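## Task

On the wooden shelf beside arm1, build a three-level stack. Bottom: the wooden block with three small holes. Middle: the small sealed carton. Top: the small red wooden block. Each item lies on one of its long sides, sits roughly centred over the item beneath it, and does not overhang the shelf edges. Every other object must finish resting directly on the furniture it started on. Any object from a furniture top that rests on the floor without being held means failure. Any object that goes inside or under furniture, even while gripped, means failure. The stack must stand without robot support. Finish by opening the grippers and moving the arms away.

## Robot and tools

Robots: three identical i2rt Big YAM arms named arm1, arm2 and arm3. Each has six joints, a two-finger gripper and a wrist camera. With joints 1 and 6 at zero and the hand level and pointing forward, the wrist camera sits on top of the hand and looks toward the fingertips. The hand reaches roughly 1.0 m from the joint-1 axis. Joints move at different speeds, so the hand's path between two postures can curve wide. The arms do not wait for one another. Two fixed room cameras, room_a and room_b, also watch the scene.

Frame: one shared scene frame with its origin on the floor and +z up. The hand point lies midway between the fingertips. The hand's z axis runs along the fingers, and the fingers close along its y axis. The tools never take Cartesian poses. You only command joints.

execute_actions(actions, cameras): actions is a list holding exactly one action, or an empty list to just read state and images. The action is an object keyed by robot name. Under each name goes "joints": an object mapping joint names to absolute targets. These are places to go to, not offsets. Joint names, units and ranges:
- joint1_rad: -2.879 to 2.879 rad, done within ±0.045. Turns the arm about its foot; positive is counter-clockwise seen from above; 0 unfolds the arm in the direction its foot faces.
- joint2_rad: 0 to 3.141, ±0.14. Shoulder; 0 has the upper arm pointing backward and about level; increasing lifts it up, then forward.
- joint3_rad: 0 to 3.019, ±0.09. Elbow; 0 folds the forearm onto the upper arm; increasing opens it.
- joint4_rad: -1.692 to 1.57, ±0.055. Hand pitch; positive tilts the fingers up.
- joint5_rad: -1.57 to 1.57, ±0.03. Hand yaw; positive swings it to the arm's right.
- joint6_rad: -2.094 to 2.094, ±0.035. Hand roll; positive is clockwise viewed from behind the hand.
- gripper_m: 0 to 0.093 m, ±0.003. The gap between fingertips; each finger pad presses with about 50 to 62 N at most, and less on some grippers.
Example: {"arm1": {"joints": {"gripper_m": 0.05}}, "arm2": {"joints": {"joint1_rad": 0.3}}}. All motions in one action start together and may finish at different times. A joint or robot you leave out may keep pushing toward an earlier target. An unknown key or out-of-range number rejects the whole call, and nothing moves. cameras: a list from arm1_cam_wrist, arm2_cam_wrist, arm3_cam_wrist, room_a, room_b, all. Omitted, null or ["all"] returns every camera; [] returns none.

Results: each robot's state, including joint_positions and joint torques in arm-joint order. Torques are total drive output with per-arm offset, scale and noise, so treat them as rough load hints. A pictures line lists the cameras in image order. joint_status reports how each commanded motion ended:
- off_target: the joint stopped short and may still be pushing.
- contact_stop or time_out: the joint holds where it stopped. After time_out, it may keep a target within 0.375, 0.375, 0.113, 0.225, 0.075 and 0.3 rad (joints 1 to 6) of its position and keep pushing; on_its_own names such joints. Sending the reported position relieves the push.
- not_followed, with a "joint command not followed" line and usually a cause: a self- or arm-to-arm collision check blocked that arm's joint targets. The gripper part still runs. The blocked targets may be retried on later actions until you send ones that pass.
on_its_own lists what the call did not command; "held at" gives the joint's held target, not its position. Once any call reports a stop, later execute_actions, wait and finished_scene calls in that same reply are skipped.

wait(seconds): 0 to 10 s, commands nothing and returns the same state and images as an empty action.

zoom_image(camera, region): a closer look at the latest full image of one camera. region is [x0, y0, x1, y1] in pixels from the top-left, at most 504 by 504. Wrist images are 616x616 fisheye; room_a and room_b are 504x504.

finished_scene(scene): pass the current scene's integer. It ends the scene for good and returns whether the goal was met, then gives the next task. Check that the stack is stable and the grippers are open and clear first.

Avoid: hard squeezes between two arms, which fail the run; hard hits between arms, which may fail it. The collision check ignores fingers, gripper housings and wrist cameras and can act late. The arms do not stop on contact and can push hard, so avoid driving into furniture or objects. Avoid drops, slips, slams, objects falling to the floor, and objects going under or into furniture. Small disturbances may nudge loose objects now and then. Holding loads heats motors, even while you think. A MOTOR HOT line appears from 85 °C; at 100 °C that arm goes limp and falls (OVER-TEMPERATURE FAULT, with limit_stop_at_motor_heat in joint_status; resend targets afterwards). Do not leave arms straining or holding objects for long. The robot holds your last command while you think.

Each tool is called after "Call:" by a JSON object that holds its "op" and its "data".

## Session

Call:
{"op": "execute_actions", "data": {"actions": []}}

Scene clock: 0.00 s.
Joint torques (N m, as the arm reports them, + toward a larger angle): no reading
arm1.joint_positions: joint1_rad=+0.170 joint2_rad=+0.592 joint3_rad=+1.635 joint4_rad=-1.318 joint5_rad=-0.115 joint6_rad=-0.635 gripper_m=+0.094
arm1.joint_status: not commanded
arm1.hand: x=-1.0397 y=-0.3011 z=+1.4535 quat_wxyz=(-0.303, -0.333, -0.727, +0.519) (m; scene frame)
arm2.joint_positions: joint1_rad=-0.469 joint2_rad=+0.596 joint3_rad=+1.504 joint4_rad=-1.177 joint5_rad=+0.039 joint6_rad=-0.015 gripper_m=+0.094
arm2.joint_status: not commanded
arm2.hand: x=+0.1148 y=-0.1270 z=+1.5472 quat_wxyz=(-0.477, +0.504, -0.617, -0.370) (m; scene frame)
arm3.joint_positions: joint1_rad=-0.164 joint2_rad=+0.381 joint3_rad=+1.541 joint4_rad=-1.211 joint5_rad=+0.024 joint6_rad=-0.157 gripper_m=+0.095
arm3.joint_status: not commanded
arm3.hand: x=+1.0460 y=+0.3958 z=+1.4741 quat_wxyz=(-0.576, -0.296, -0.657, +0.385) (m; scene frame)
pictures: arm1_cam_wrist, arm2_cam_wrist, arm3_cam_wrist, room_a, room_b
Images, in order (width x height): arm1_cam_wrist 616x616, arm2_cam_wrist 616x616, arm3_cam_wrist 616x616, room_a 504x504, room_b 504x504.

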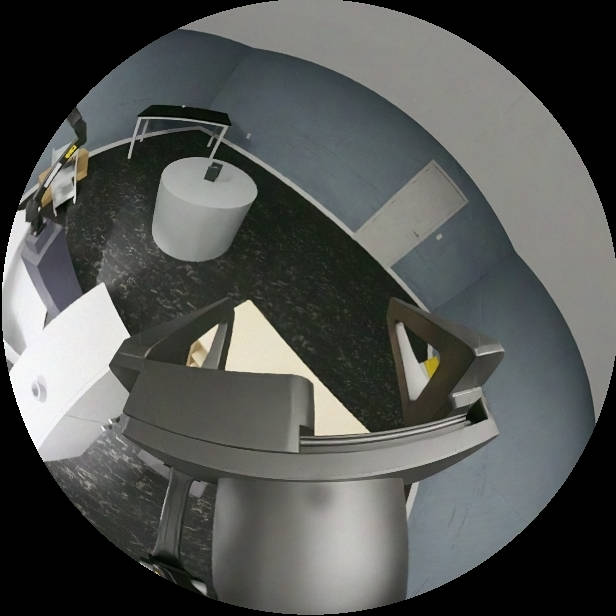

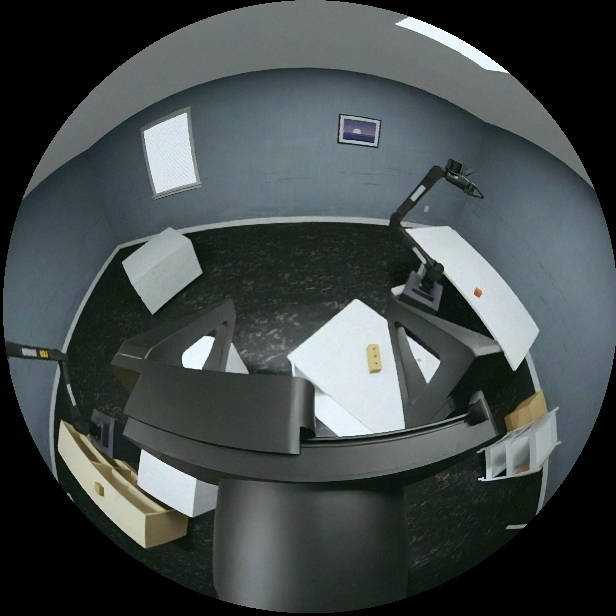

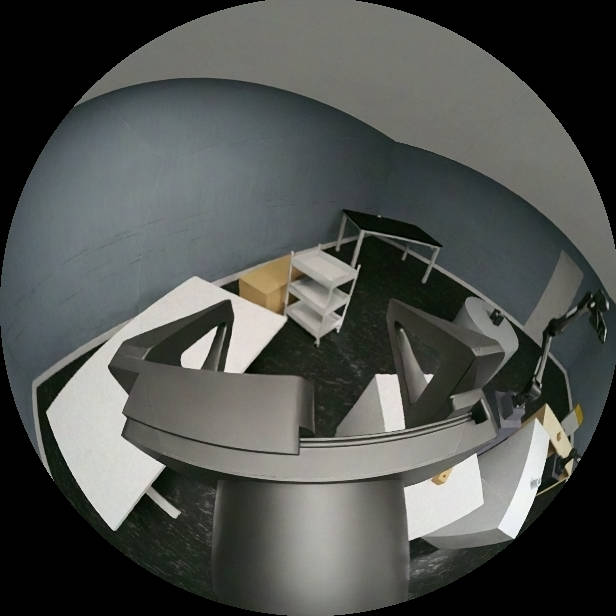

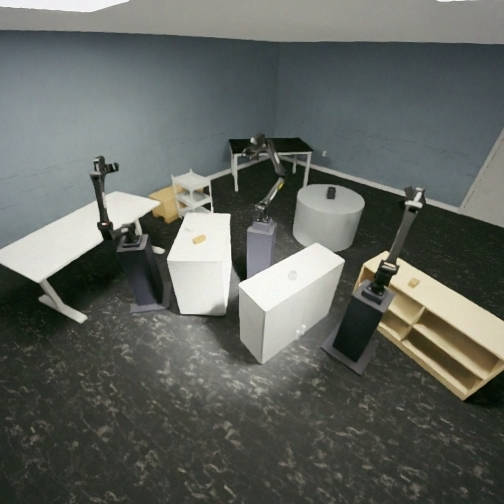

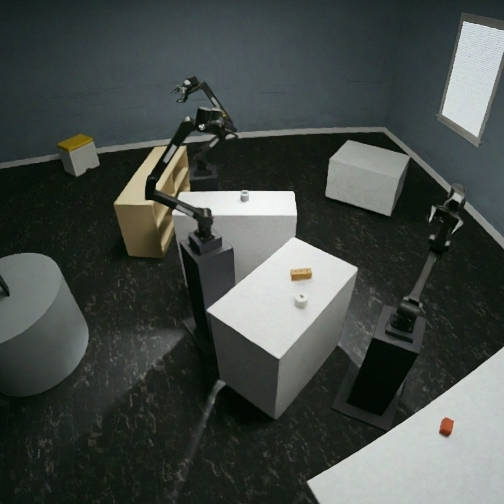

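Call:
{"op": "execute_actions", "data": {"actions": [{"arm1":{"joints":{"joint1_rad":-0.18,"joint2_rad":1.64,"joint3_rad":1.11,"joint4_rad":-1.03,"joint5_rad":0,"joint6_rad":0}},"arm2":{"joints":{"joint1_rad":-0.994,"joint2_rad":2.11,"joint3_rad":1.79,"joint4_rad":-1.22,"joint5_rad":0,"joint6_rad":0}},"arm3":{"joints":{"joint1_rad":0.74,"joint2_rad":1.9,"joint3_rad":1.63,"joint4_rad":-1.28,"joint5_rad":0,"joint6_rad":0}}}]}}

Scene clock: 18.23 s.
Joint torques (N m, as the arm reports them, + toward a larger angle): arm1=[-0.38 -9.86 11.69  0.61  0.1   0.04] | arm2=[ -0.17 -19.86   8.08  -0.33  -0.01   0.17] | arm3=[ -1.12 -19.3   10.8   -0.49   0.13   0.11]
arm1.joint_positions: joint1_rad=-0.177 joint2_rad=+1.624 joint3_rad=+1.085 joint4_rad=-1.035 joint5_rad=-0.002 joint6_rad=-0.008 gripper_m=+0.094
arm1.joint_status: all done
arm1.hand: x=-1.2183 y=-0.5306 z=+0.8548 quat_wxyz=(+0.006, -0.821, -0.570, +0.000) (m; scene frame)
arm2.joint_positions: joint1_rad=-0.994 joint2_rad=+2.129 joint3_rad=+1.774 joint4_rad=-1.208 joint5_rad=+0.001 joint6_rad=-0.009 gripper_m=+0.094
arm2.joint_status: all done
arm2.hand: x=+0.4841 y=+0.1406 z=+0.9469 quat_wxyz=(-0.001, +0.421, -0.907, +0.001) (m; scene frame)
arm3.joint_positions: joint1_rad=+0.750 joint2_rad=+1.900 joint3_rad=+1.622 joint4_rad=-1.269 joint5_rad=+0.000 joint6_rad=-0.011 gripper_m=+0.095
arm3.joint_status: all done
arm3.hand: x=+1.5780 y=+0.4257 z=+0.9178 quat_wxyz=(-0.012, -0.031, -0.999, +0.008) (m; scene frame)
pictures: arm1_cam_wrist, arm2_cam_wrist, arm3_cam_wrist, room_a, room_b
Images, in order (width x height): arm1_cam_wrist 616x616, arm2_cam_wrist 616x616, arm3_cam_wrist 616x616, room_a 504x504, room_b 504x504.

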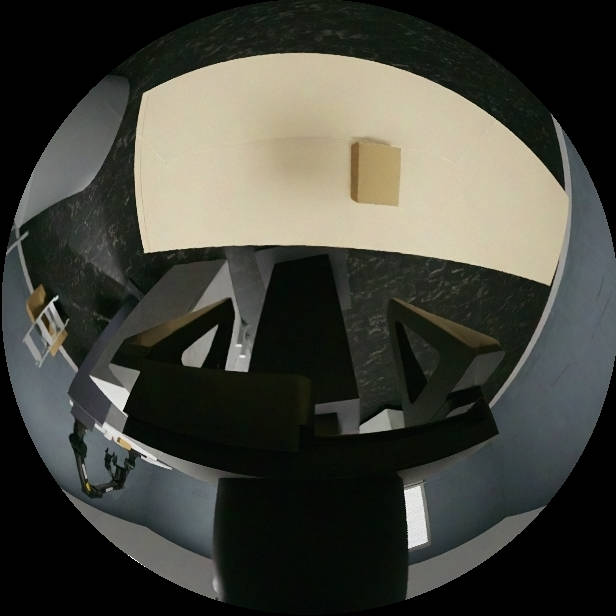

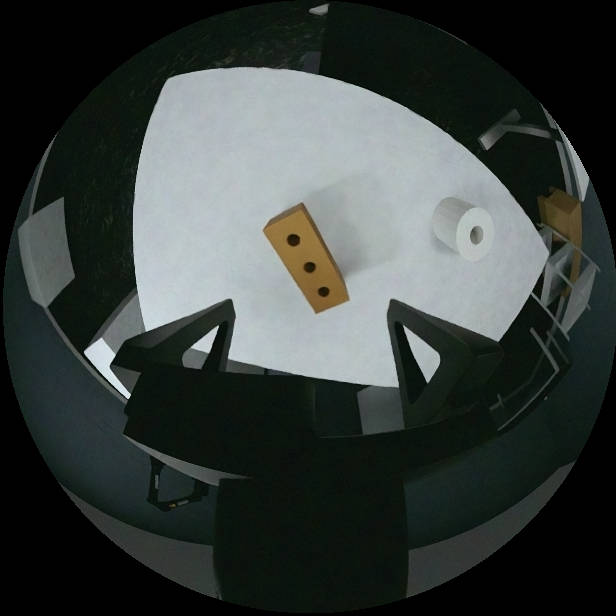

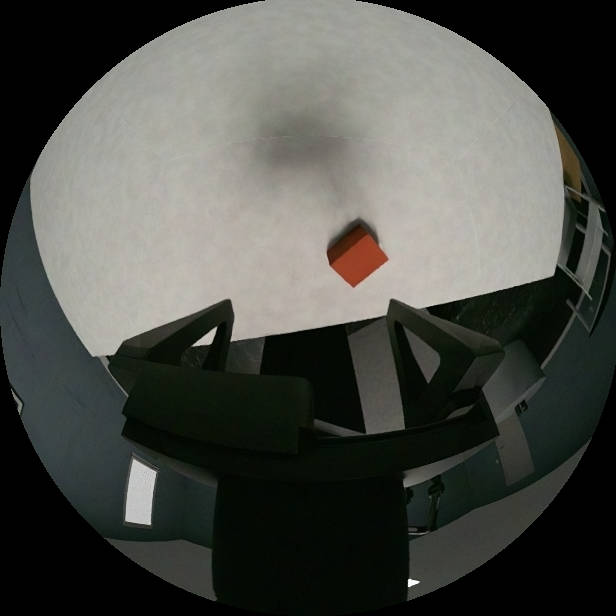

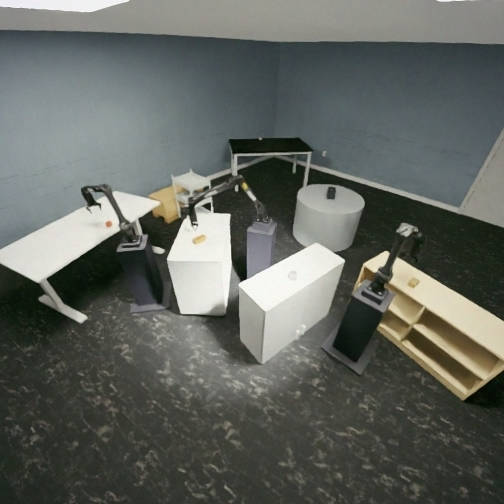

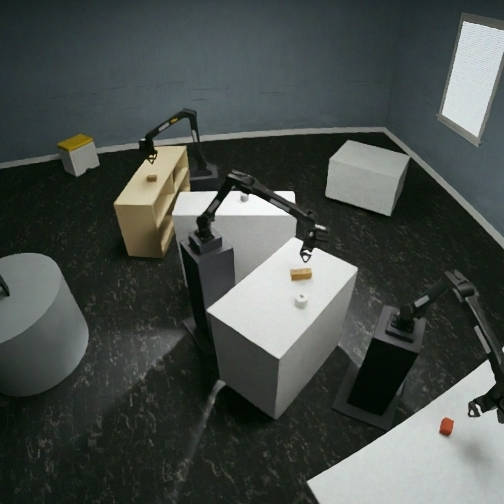

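Call:
{"op": "zoom_image", "data": {"camera": "arm2_cam_wrist", "region": [240, 180, 380, 320]}}

Call:
{"op": "zoom_image", "data": {"camera": "arm3_cam_wrist", "region": [300, 200, 420, 320]}}

Call:
{"op": "zoom_image", "data": {"camera": "arm1_cam_wrist", "region": [320, 120, 440, 240]}}

Region (240, 180, 380, 320) of arm2_cam_wrist's 616x616 image, scaled by 3.600, with more detail than that image has.

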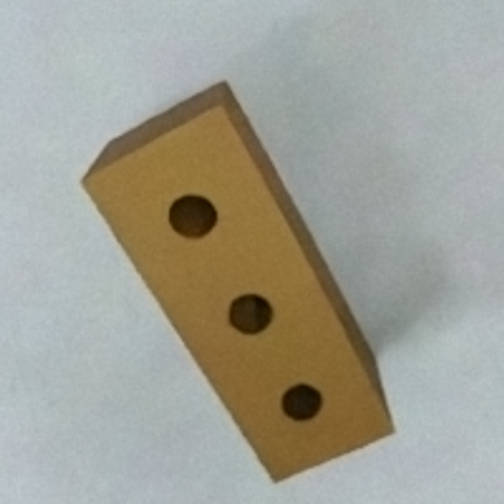

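Region (300, 200, 420, 320) of arm3_cam_wrist's 616x616 image, scaled by 4.200, with more detail than that image has.

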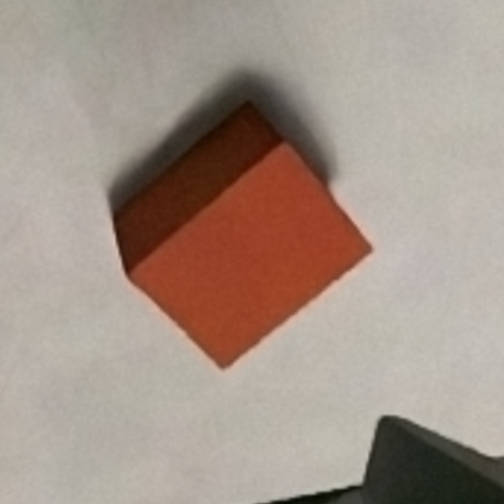

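Region (320, 120, 440, 240) of arm1_cam_wrist's 616x616 image, scaled by 4.200, with more detail than that image has.

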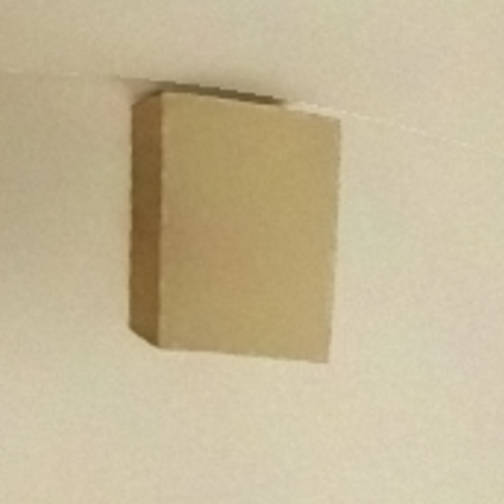

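Call:
{"op": "execute_actions", "data": {"actions": [{"arm1":{"joints":{"joint1_rad":1.5,"joint2_rad":1.4,"joint3_rad":1.5,"joint4_rad":-1.66}},"arm2":{"joints":{"joint2_rad":2.16,"joint3_rad":1.61,"joint4_rad":-1.0,"joint6_rad":-0.5}},"arm3":{"joints":{"joint1_rad":0.63,"joint2_rad":1.925,"joint3_rad":1.385,"joint4_rad":-1.02,"joint6_rad":0.68}}}], "cameras": ["arm1_cam_wrist","arm2_cam_wrist","arm3_cam_wrist"]}}

Scene clock: 86.33 s.
Joint torques (N m, as the arm reports them, + toward a larger angle): arm1=[-0.06 -9.45 11.31 -0.14  0.01  0.02] | arm2=[  0.06 -18.2    6.21   0.99  -0.05  -0.03] | arm3=[  0.55 -18.63   8.98   0.2    0.18   0.11]
arm1.joint_positions: joint1_rad=+1.502 joint2_rad=+1.406 joint3_rad=+1.496 joint4_rad=-1.646 joint5_rad=+0.000 joint6_rad=-0.006 gripper_m=+0.094
arm1.joint_status: all done
arm1.hand: x=-0.6627 y=-0.2291 z=+1.0921 quat_wxyz=(-0.002, -0.125, -0.992, -0.002) (m; scene frame)
arm2.joint_positions: joint1_rad=-0.994 joint2_rad=+2.166 joint3_rad=+1.611 joint4_rad=-1.016 joint5_rad=+0.001 joint6_rad=-0.491 gripper_m=+0.094
arm2.joint_status: all done
arm2.hand: x=+0.4676 y=+0.1212 z=+0.8687 quat_wxyz=(+0.003, +0.625, -0.780, +0.002) (m; scene frame)
arm3.joint_positions: joint1_rad=+0.620 joint2_rad=+1.929 joint3_rad=+1.385 joint4_rad=-1.031 joint5_rad=+0.000 joint6_rad=+0.668 gripper_m=+0.095
arm3.joint_status: all done
arm3.hand: x=+1.5305 y=+0.3571 z=+0.8207 quat_wxyz=(-0.001, -0.422, -0.907, +0.007) (m; scene frame)
pictures: arm1_cam_wrist, arm2_cam_wrist, arm3_cam_wrist
Images, in order (width x height): arm1_cam_wrist 616x616, arm2_cam_wrist 616x616, arm3_cam_wrist 616x616.

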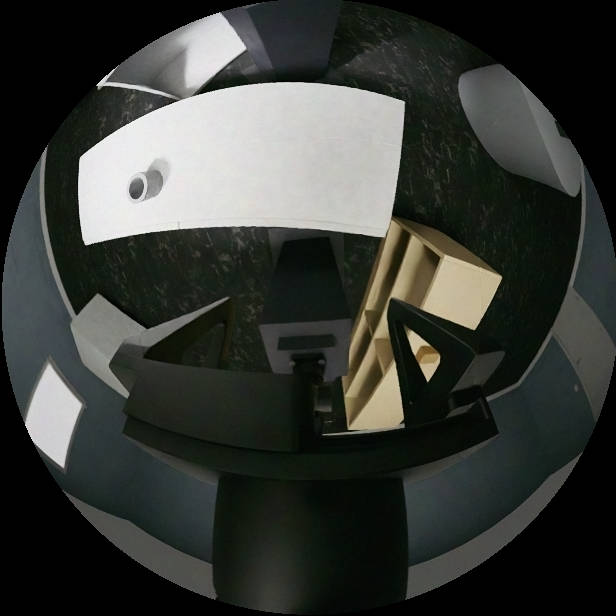

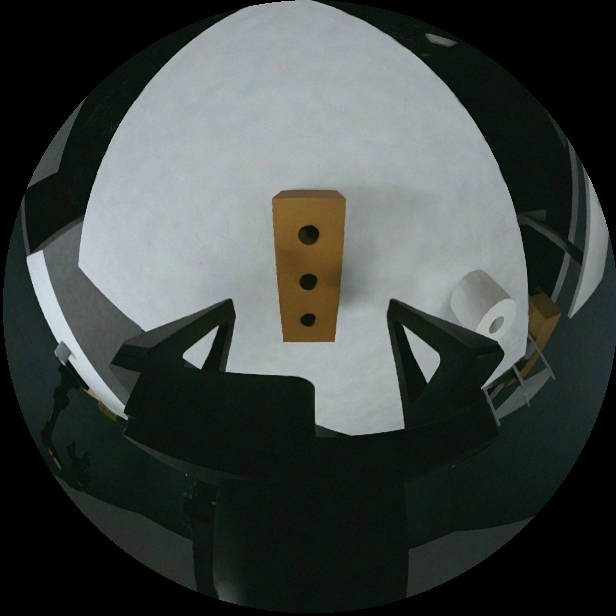

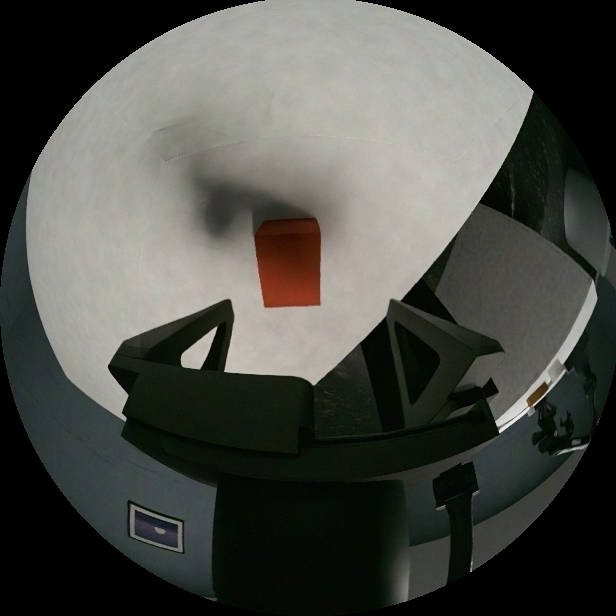

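Call:
{"op": "execute_actions", "data": {"actions": [{"arm2":{"joints":{"joint2_rad":2.245,"joint3_rad":1.577,"joint4_rad":-0.885}},"arm3":{"joints":{"joint1_rad":0.65,"joint2_rad":2.02,"joint4_rad":-0.92,"joint6_rad":0.7}}}], "cameras": ["arm2_cam_wrist","arm3_cam_wrist"]}}

Scene clock: 109.97 s.
Joint torques (N m, as the arm reports them, + toward a larger angle): arm1=[-0.06 -9.84 11.3  -0.14  0.01  0.02] | arm2=[ -0.22 -18.01   5.68   0.93  -0.05  -0.04] | arm3=[  0.16 -19.78   8.46   0.19   0.19   0.11]
arm1.joint_positions: joint1_rad=+1.502 joint2_rad=+1.406 joint3_rad=+1.496 joint4_rad=-1.646 joint5_rad=+0.000 joint6_rad=-0.006 gripper_m=+0.094
arm1.joint_status: not commanded
arm1.hand: x=-0.6627 y=-0.2291 z=+1.0921 quat_wxyz=(-0.002, -0.125, -0.992, -0.002) (m; scene frame)
arm2.joint_positions: joint1_rad=-0.994 joint2_rad=+2.249 joint3_rad=+1.579 joint4_rad=-0.901 joint5_rad=+0.001 joint6_rad=-0.491 gripper_m=+0.094
arm2.joint_status: all done
arm2.hand: x=+0.4652 y=+0.1182 z=+0.8093 quat_wxyz=(+0.003, +0.625, -0.780, +0.002) (m; scene frame)
arm3.joint_positions: joint1_rad=+0.644 joint2_rad=+2.026 joint3_rad=+1.385 joint4_rad=-0.931 joint5_rad=+0.000 joint6_rad=+0.688 gripper_m=+0.095
arm3.joint_status: all done
arm3.hand: x=+1.5440 y=+0.3668 z=+0.7693 quat_wxyz=(-0.002, -0.421, -0.907, +0.007) (m; scene frame)
pictures: arm2_cam_wrist, arm3_cam_wrist
Images, in order (width x height): arm2_cam_wrist 616x616, arm3_cam_wrist 616x616.

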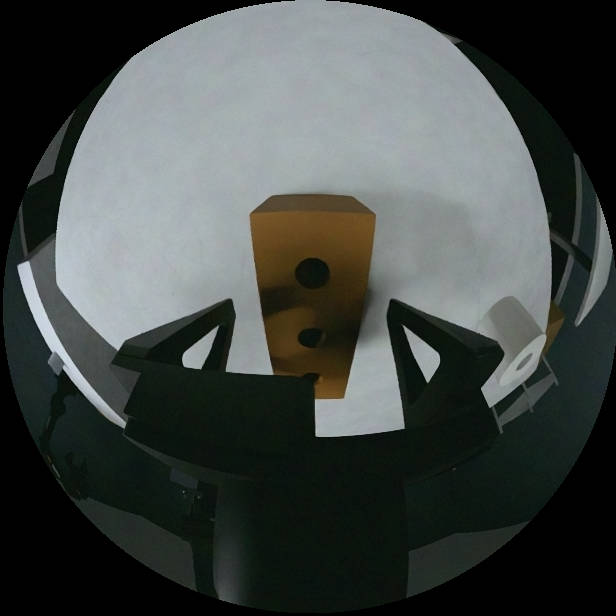

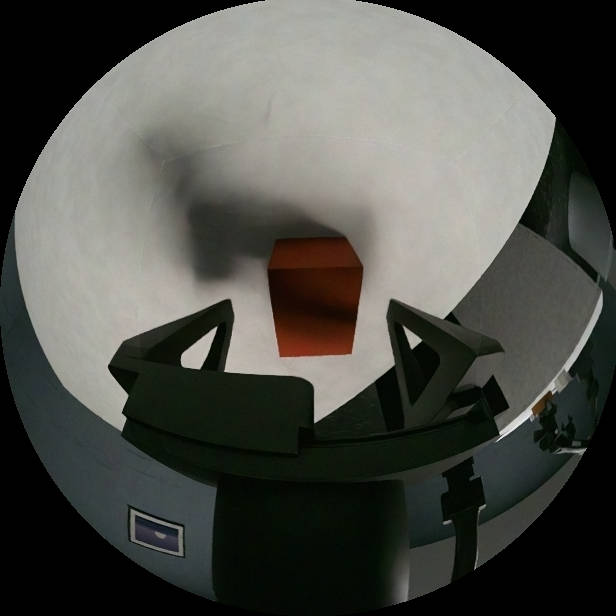

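Call:
{"op": "execute_actions", "data": {"actions": [{"arm2":{"joints":{"gripper_m":0.025}},"arm3":{"joints":{"joint2_rad":2.065,"joint4_rad":-0.9}}}], "cameras": []}}

Scene clock: 120.27 s.
Joint torques (N m, as the arm reports them, + toward a larger angle): arm1=[-0.11 -9.87 11.3  -0.12  0.01  0.02] | arm2=[  0.31 -18.21   5.52   0.89  -0.06   0.01] | arm3=[  0.33 -18.52   8.29   0.23   0.18   0.11]
arm1.joint_positions: joint1_rad=+1.502 joint2_rad=+1.406 joint3_rad=+1.496 joint4_rad=-1.646 joint5_rad=+0.000 joint6_rad=-0.006 gripper_m=+0.094
arm1.joint_status: not commanded
arm1.hand: x=-0.6627 y=-0.2291 z=+1.0921 quat_wxyz=(-0.002, -0.125, -0.992, -0.002) (m; scene frame)
arm2.joint_positions: joint1_rad=-0.994 joint2_rad=+2.249 joint3_rad=+1.579 joint4_rad=-0.901 joint5_rad=+0.001 joint6_rad=-0.491 gripper_m=+0.044
arm2.joint_status: gripper_m off_target (ended at +0.044, target +0.025)
arm2.hand: x=+0.4653 y=+0.1183 z=+0.8093 quat_wxyz=(+0.003, +0.625, -0.780, +0.002) (m; scene frame)
arm3.joint_positions: joint1_rad=+0.644 joint2_rad=+2.054 joint3_rad=+1.385 joint4_rad=-0.912 joint5_rad=+0.000 joint6_rad=+0.689 gripper_m=+0.095
arm3.joint_status: all done
arm3.hand: x=+1.5439 y=+0.3665 z=+0.7542 quat_wxyz=(+0.002, -0.421, -0.907, +0.008) (m; scene frame)
pictures: none
No camera images: the call's "cameras" was empty. Leave "cameras" out to get every camera's image.

Call:
{"op": "execute_actions", "data": {"actions": [{"arm1":{"joints":{"joint2_rad":0.7,"joint3_rad":1.0,"joint4_rad":-1.66}},"arm2":{"joints":{"joint1_rad":1.088,"joint2_rad":1.5,"joint3_rad":1.35,"joint4_rad":-1.4,"joint6_rad":0.0,"gripper_m":0.025}},"arm3":{"joints":{"gripper_m":0.02}}}], "cameras": ["arm2_cam_wrist","arm3_cam_wrist"]}}

Scene clock: 144.83 s.
Joint torques (N m, as the arm reports them, + toward a larger angle): arm1=[-0.12  1.45 10.36  0.49  0.01  0.02] | arm2=[ -0.84 -12.56   7.66  -0.39   0.04   0.17] | arm3=[  0.32 -18.49   8.23   0.18   0.18   0.1 ]
arm1.joint_positions: joint1_rad=+1.502 joint2_rad=+0.695 joint3_rad=+1.006 joint4_rad=-1.651 joint5_rad=+0.000 joint6_rad=-0.006 gripper_m=+0.094
arm1.joint_status: all done
arm1.hand: x=-0.8721 y=-0.1742 z=+1.0938 quat_wxyz=(-0.109, -0.124, -0.986, +0.012) (m; scene frame)
arm2.joint_positions: joint1_rad=+1.095 joint2_rad=+1.515 joint3_rad=+1.344 joint4_rad=-1.385 joint5_rad=-0.001 joint6_rad=-0.009 gripper_m=+0.045
arm2.joint_status: gripper_m off_target (ended at +0.044, target +0.025); the others done
arm2.hand: x=-0.3736 y=-0.2567 z=+1.1151 quat_wxyz=(+0.003, +0.996, -0.092, -0.008) (m; scene frame)
arm3.joint_positions: joint1_rad=+0.644 joint2_rad=+2.054 joint3_rad=+1.385 joint4_rad=-0.911 joint5_rad=+0.000 joint6_rad=+0.689 gripper_m=+0.045
arm3.joint_status: gripper_m off_target (ended at +0.045, target +0.020)
arm3.hand: x=+1.5442 y=+0.3664 z=+0.7542 quat_wxyz=(+0.001, -0.421, -0.907, +0.008) (m; scene frame)
pictures: arm2_cam_wrist, arm3_cam_wrist
Images, in order (width x height): arm2_cam_wrist 616x616, arm3_cam_wrist 616x616.

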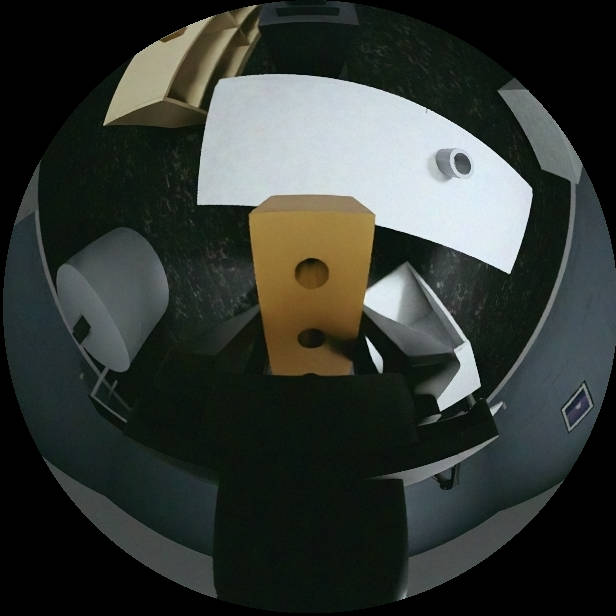

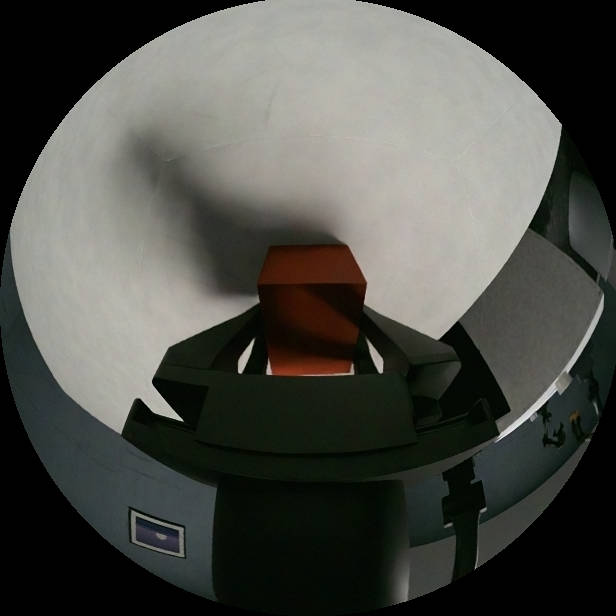

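Call:
{"op": "execute_actions", "data": {"actions": [{"arm2":{"joints":{"joint2_rad":2.24,"joint3_rad":1.66,"joint4_rad":-0.92,"gripper_m":0.025}},"arm3":{"joints":{"joint1_rad":-1.74,"joint2_rad":1.4,"joint3_rad":1.42,"joint4_rad":-1.57,"joint6_rad":0.0,"gripper_m":0.02}}}], "cameras": ["arm2_cam_wrist","arm3_cam_wrist","arm1_cam_wrist"]}}

Scene clock: 165.33 s.
Joint torques (N m, as the arm reports them, + toward a larger angle): arm1=[-0.17  1.47 10.37  0.48  0.01  0.02] | arm2=[ -0.77 -21.08   8.05   0.8    0.02   0.2 ] | arm3=[  0.38 -13.08  12.36  -0.5    0.05  -0.15]
arm1.joint_positions: joint1_rad=+1.502 joint2_rad=+0.695 joint3_rad=+1.006 joint4_rad=-1.651 joint5_rad=+0.000 joint6_rad=-0.006 gripper_m=+0.094
arm1.joint_status: not commanded
arm1.hand: x=-0.8721 y=-0.1742 z=+1.0938 quat_wxyz=(-0.109, -0.124, -0.986, +0.012) (m; scene frame)
arm2.joint_positions: joint1_rad=+1.095 joint2_rad=+2.278 joint3_rad=+1.631 joint4_rad=-0.934 joint5_rad=-0.001 joint6_rad=-0.008 gripper_m=+0.044
arm2.joint_status: gripper_m off_target (ended at +0.044, target +0.025); the others done
arm2.hand: x=-0.5440 y=-0.2251 z=+0.8117 quat_wxyz=(+0.004, +0.996, -0.092, +0.005) (m; scene frame)
arm3.joint_positions: joint1_rad=-1.742 joint2_rad=+1.411 joint3_rad=+1.399 joint4_rad=-1.560 joint5_rad=+0.002 joint6_rad=+0.012 gripper_m=+0.045
arm3.joint_status: gripper_m off_target (ended at +0.045, target +0.020); the others done
arm3.hand: x=+0.6537 y=+0.2479 z=+1.0692 quat_wxyz=(-0.006, -0.960, -0.279, +0.002) (m; scene frame)
pictures: arm1_cam_wrist, arm2_cam_wrist, arm3_cam_wrist
Images, in order (width x height): arm1_cam_wrist 616x616, arm2_cam_wrist 616x616, arm3_cam_wrist 616x616.

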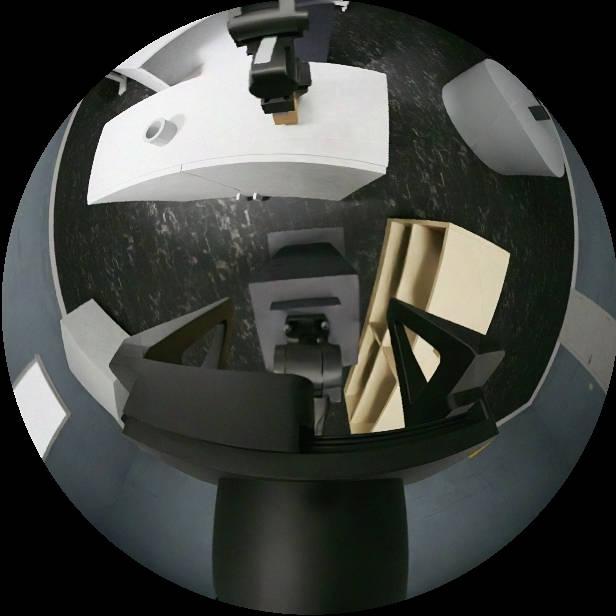

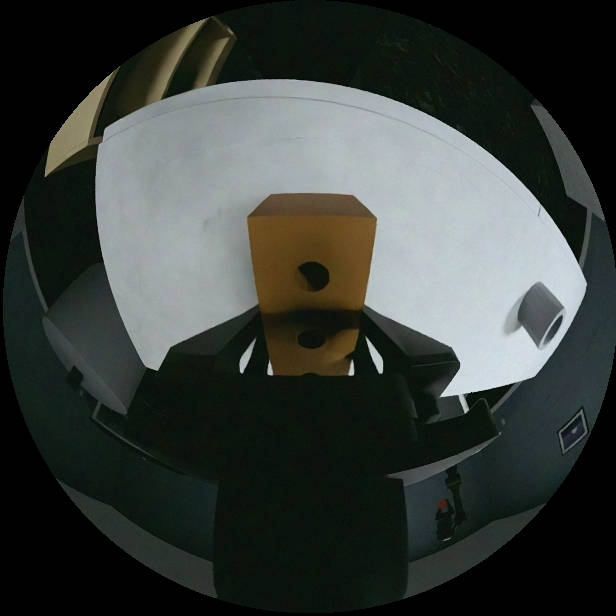

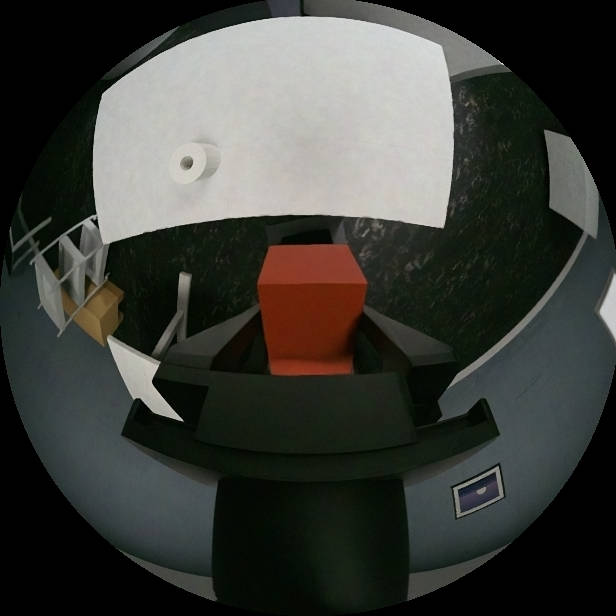

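Call:
{"op": "execute_actions", "data": {"actions": [{"arm2":{"joints":{"joint2_rad":2.375,"joint3_rad":1.66,"joint4_rad":-0.8,"gripper_m":0.025}},"arm3":{"joints":{"joint2_rad":2.11,"joint3_rad":1.72,"joint4_rad":-1.14,"gripper_m":0.02}}}], "cameras": ["arm2_cam_wrist","arm3_cam_wrist","arm1_cam_wrist"]}}

Scene clock: 181.03 s.
Joint torques (N m, as the arm reports them, + toward a larger angle): arm1=[-0.13  1.42 10.36  0.49  0.01  0.02] | arm2=[ -0.64 -15.38   7.55   1.61   0.03   0.21] | arm3=[  0.5  -23.21  11.85   0.16   0.07  -0.14]
arm1.joint_positions: joint1_rad=+1.502 joint2_rad=+0.695 joint3_rad=+1.006 joint4_rad=-1.651 joint5_rad=+0.000 joint6_rad=-0.006 gripper_m=+0.094
arm1.joint_status: not commanded
arm1.hand: x=-0.8721 y=-0.1742 z=+1.0938 quat_wxyz=(-0.109, -0.124, -0.986, +0.012) (m; scene frame)
arm2.joint_positions: joint1_rad=+1.095 joint2_rad=+2.318 joint3_rad=+1.637 joint4_rad=-0.828 joint5_rad=-0.001 joint6_rad=-0.008 gripper_m=+0.044
arm2.joint_status: gripper_m off_target (ended at +0.044, target +0.025); the others done
arm2.hand: x=-0.5631 y=-0.2215 z=+0.7899 quat_wxyz=(+0.000, +0.995, -0.092, -0.031) (m; scene frame)
arm3.joint_positions: joint1_rad=-1.742 joint2_rad=+2.133 joint3_rad=+1.695 joint4_rad=-1.150 joint5_rad=+0.001 joint6_rad=+0.011 gripper_m=+0.045
arm3.joint_status: gripper_m off_target (ended at +0.045, target +0.020); the others done
arm3.hand: x=+0.4756 y=+0.1284 z=+0.8130 quat_wxyz=(-0.004, -0.960, -0.279, -0.006) (m; scene frame)
pictures: arm1_cam_wrist, arm2_cam_wrist, arm3_cam_wrist
Images, in order (width x height): arm1_cam_wrist 616x616, arm2_cam_wrist 616x616, arm3_cam_wrist 616x616.

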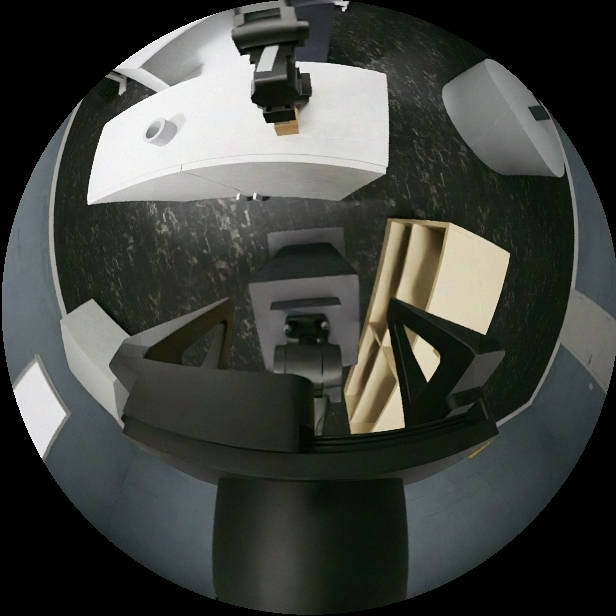

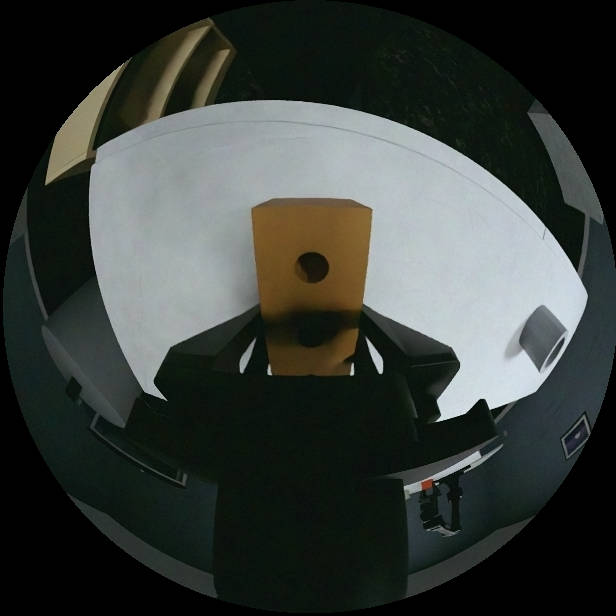

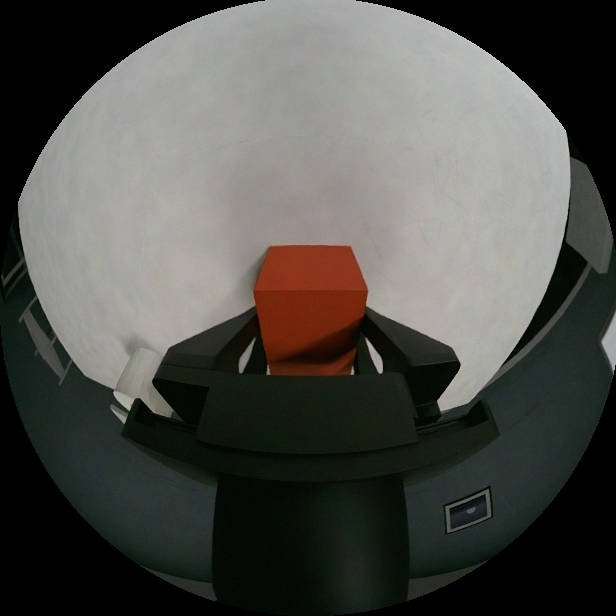

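Call:
{"op": "execute_actions", "data": {"actions": [{"arm2":{"joints":{"joint2_rad":2.31,"joint4_rad":-0.84,"gripper_m":0.093}},"arm3":{"joints":{"joint2_rad":2.165,"joint4_rad":-1.11,"gripper_m":0.02}}}], "cameras": ["arm2_cam_wrist","arm3_cam_wrist"]}}

Scene clock: 189.83 s.
Joint torques (N m, as the arm reports them, + toward a larger angle): arm1=[-0.16  1.47 10.36  0.48  0.01  0.02] | arm2=[ -0.63 -20.1    7.44   0.08   0.06   0.15] | arm3=[  0.47 -19.14  11.88   0.52   0.07  -0.14]
arm1.joint_positions: joint1_rad=+1.502 joint2_rad=+0.695 joint3_rad=+1.006 joint4_rad=-1.651 joint5_rad=+0.000 joint6_rad=-0.006 gripper_m=+0.094
arm1.joint_status: not commanded
arm1.hand: x=-0.8721 y=-0.1742 z=+1.0938 quat_wxyz=(-0.109, -0.124, -0.986, +0.012) (m; scene frame)
arm2.joint_positions: joint1_rad=+1.095 joint2_rad=+2.320 joint3_rad=+1.637 joint4_rad=-0.828 joint5_rad=-0.001 joint6_rad=-0.008 gripper_m=+0.093
arm2.joint_status: all done
arm2.hand: x=-0.5625 y=-0.2216 z=+0.7889 quat_wxyz=(+0.000, +0.995, -0.092, -0.030) (m; scene frame)
arm3.joint_positions: joint1_rad=-1.742 joint2_rad=+2.133 joint3_rad=+1.695 joint4_rad=-1.130 joint5_rad=+0.001 joint6_rad=+0.011 gripper_m=+0.045
arm3.joint_status: gripper_m off_target (ended at +0.045, target +0.020); the others done
arm3.hand: x=+0.4714 y=+0.1257 z=+0.8130 quat_wxyz=(-0.007, -0.960, -0.279, +0.004) (m; scene frame)
pictures: arm2_cam_wrist, arm3_cam_wrist
Images, in order (width x height): arm2_cam_wrist 616x616, arm3_cam_wrist 616x616.

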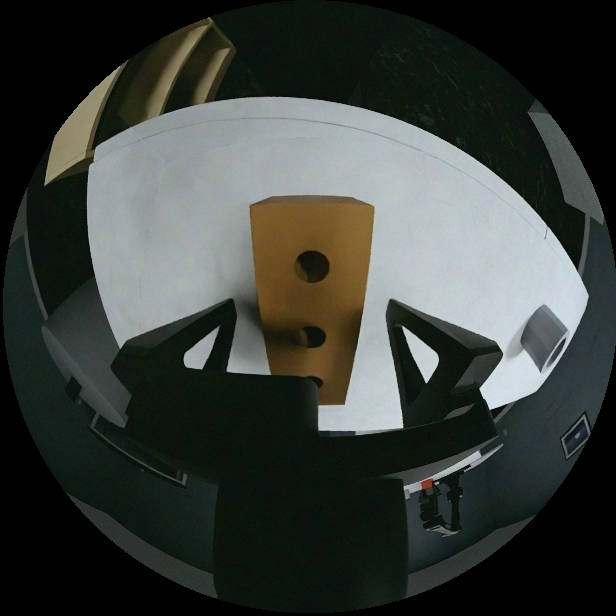

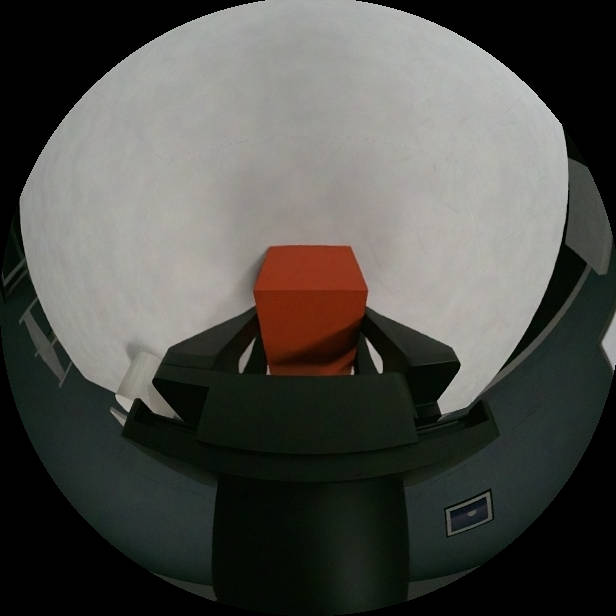

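Call:
{"op": "execute_actions", "data": {"actions": [{"arm2":{"joints":{"joint2_rad":2.1,"joint4_rad":-1.08}},"arm3":{"joints":{"joint2_rad":2.19,"gripper_m":0.02}}}], "cameras": ["arm2_cam_wrist","arm3_cam_wrist"]}}

Scene clock: 199.63 s.
Joint torques (N m, as the arm reports them, + toward a larger angle): arm1=[-0.17  1.45 10.37  0.49  0.01  0.02] | arm2=[ -0.82 -16.93   8.37  -0.31   0.04   0.17] | arm3=[  0.46 -17.4   11.89   0.52   0.07  -0.14]
arm1.joint_positions: joint1_rad=+1.502 joint2_rad=+0.695 joint3_rad=+1.006 joint4_rad=-1.651 joint5_rad=+0.000 joint6_rad=-0.006 gripper_m=+0.094
arm1.joint_status: not commanded
arm1.hand: x=-0.8721 y=-0.1742 z=+1.0938 quat_wxyz=(-0.109, -0.124, -0.986, +0.012) (m; scene frame)
arm2.joint_positions: joint1_rad=+1.095 joint2_rad=+2.088 joint3_rad=+1.637 joint4_rad=-1.065 joint5_rad=-0.001 joint6_rad=-0.008 gripper_m=+0.093
arm2.joint_status: all done
arm2.hand: x=-0.5474 y=-0.2238 z=+0.9277 quat_wxyz=(+0.001, +0.995, -0.092, -0.028) (m; scene frame)
arm3.joint_positions: joint1_rad=-1.742 joint2_rad=+2.134 joint3_rad=+1.695 joint4_rad=-1.130 joint5_rad=+0.001 joint6_rad=+0.011 gripper_m=+0.045
arm3.joint_status: gripper_m off_target (ended at +0.045, target +0.020); the others done
arm3.hand: x=+0.4716 y=+0.1258 z=+0.8121 quat_wxyz=(-0.007, -0.960, -0.279, +0.003) (m; scene frame)
pictures: arm2_cam_wrist, arm3_cam_wrist
Images, in order (width x height): arm2_cam_wrist 616x616, arm3_cam_wrist 616x616.

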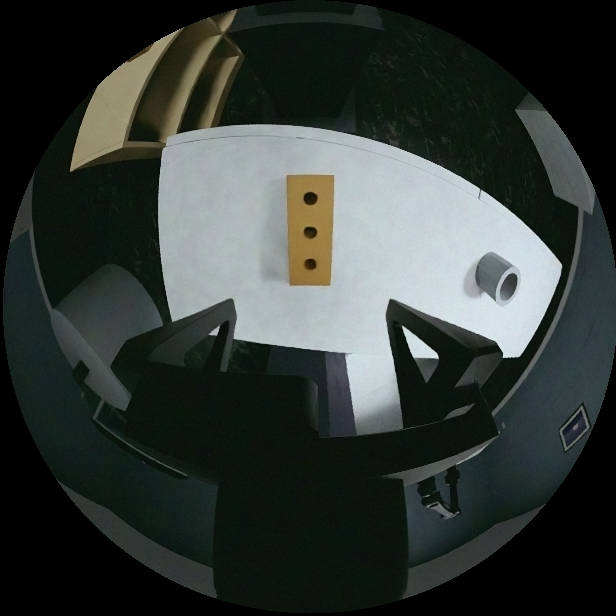

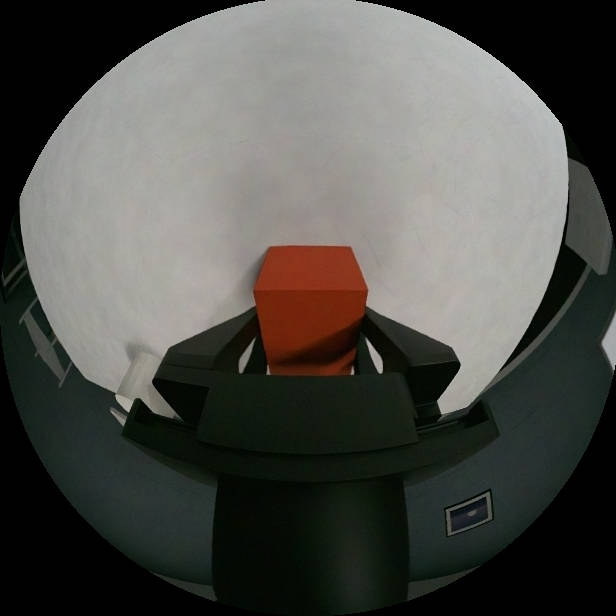

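Call:
{"op": "execute_actions", "data": {"actions": [{"arm1":{"joints":{"joint1_rad":1.57,"joint2_rad":1.75,"joint3_rad":1.35,"joint4_rad":-1.13,"joint6_rad":0.0}},"arm2":{"joints":{"joint1_rad":-0.2,"joint2_rad":1.6,"joint4_rad":-1.6}},"arm3":{"joints":{"joint2_rad":2.134,"gripper_m":0.093}}}]}}

Scene clock: 219.03 s.
Joint torques (N m, as the arm reports them, + toward a larger angle): arm1=[  0.71 -14.27  11.13   0.89   0.01   0.02] | arm2=[  0.14 -12.88   8.89  -0.55  -0.04   0.15] | arm3=[  0.47 -21.8   11.89   0.27   0.07  -0.14]
arm1.joint_positions: joint1_rad=+1.563 joint2_rad=+1.754 joint3_rad=+1.338 joint4_rad=-1.141 joint5_rad=+0.000 joint6_rad=-0.006 gripper_m=+0.094
arm1.joint_status: all done
arm1.hand: x=-0.5615 y=-0.2224 z=+0.8777 quat_wxyz=(-0.002, -0.095, -0.996, -0.003) (m; scene frame)
arm2.joint_positions: joint1_rad=-0.207 joint2_rad=+1.600 joint3_rad=+1.639 joint4_rad=-1.583 joint5_rad=+0.001 joint6_rad=-0.007 gripper_m=+0.093
arm2.joint_status: all done
arm2.hand: x=+0.0301 y=+0.1451 z=+1.1871 quat_wxyz=(-0.007, +0.736, -0.677, -0.009) (m; scene frame)
arm3.joint_positions: joint1_rad=-1.742 joint2_rad=+2.135 joint3_rad=+1.695 joint4_rad=-1.122 joint5_rad=+0.001 joint6_rad=+0.011 gripper_m=+0.093
arm3.joint_status: all done
arm3.hand: x=+0.4699 y=+0.1247 z=+0.8119 quat_wxyz=(-0.008, -0.960, -0.279, +0.007) (m; scene frame)
pictures: arm1_cam_wrist, arm2_cam_wrist, arm3_cam_wrist, room_a, room_b
Images, in order (width x height): arm1_cam_wrist 616x616, arm2_cam_wrist 616x616, arm3_cam_wrist 616x616, room_a 504x504, room_b 504x504.

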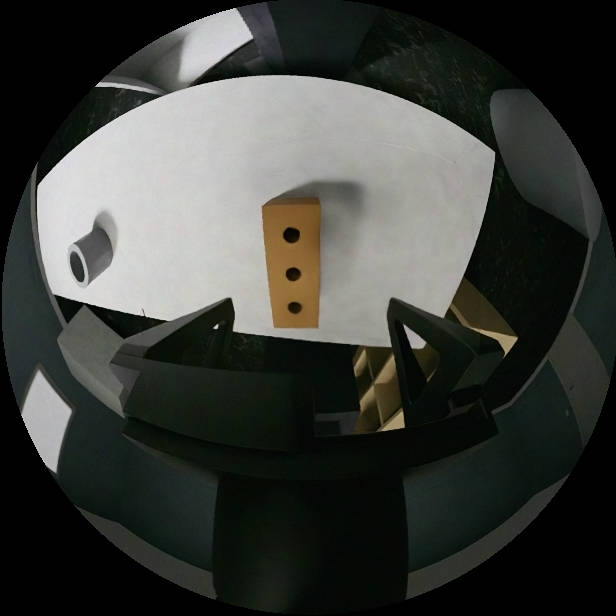

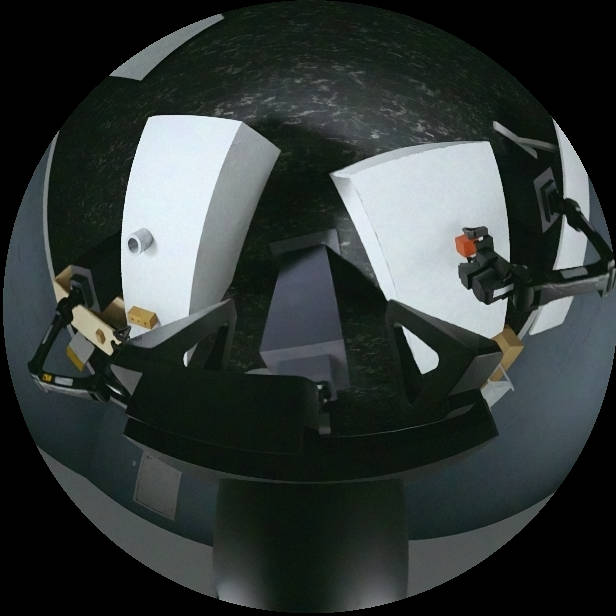

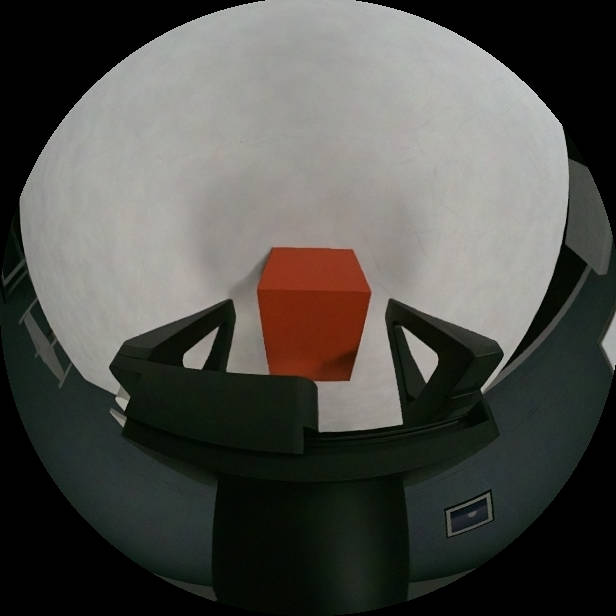

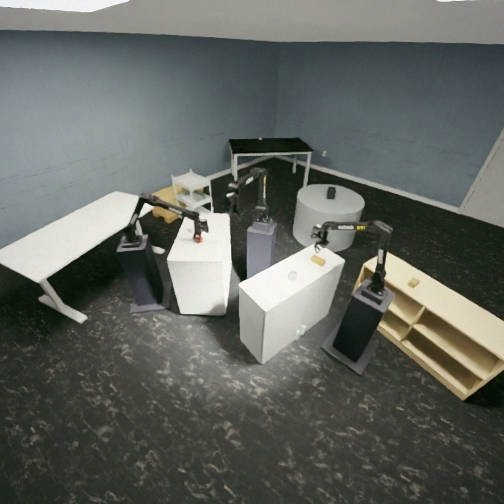

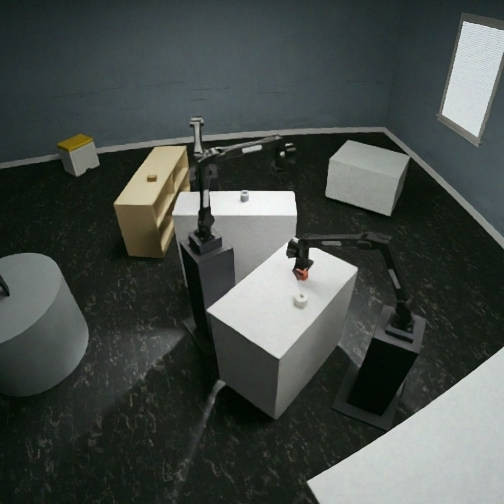

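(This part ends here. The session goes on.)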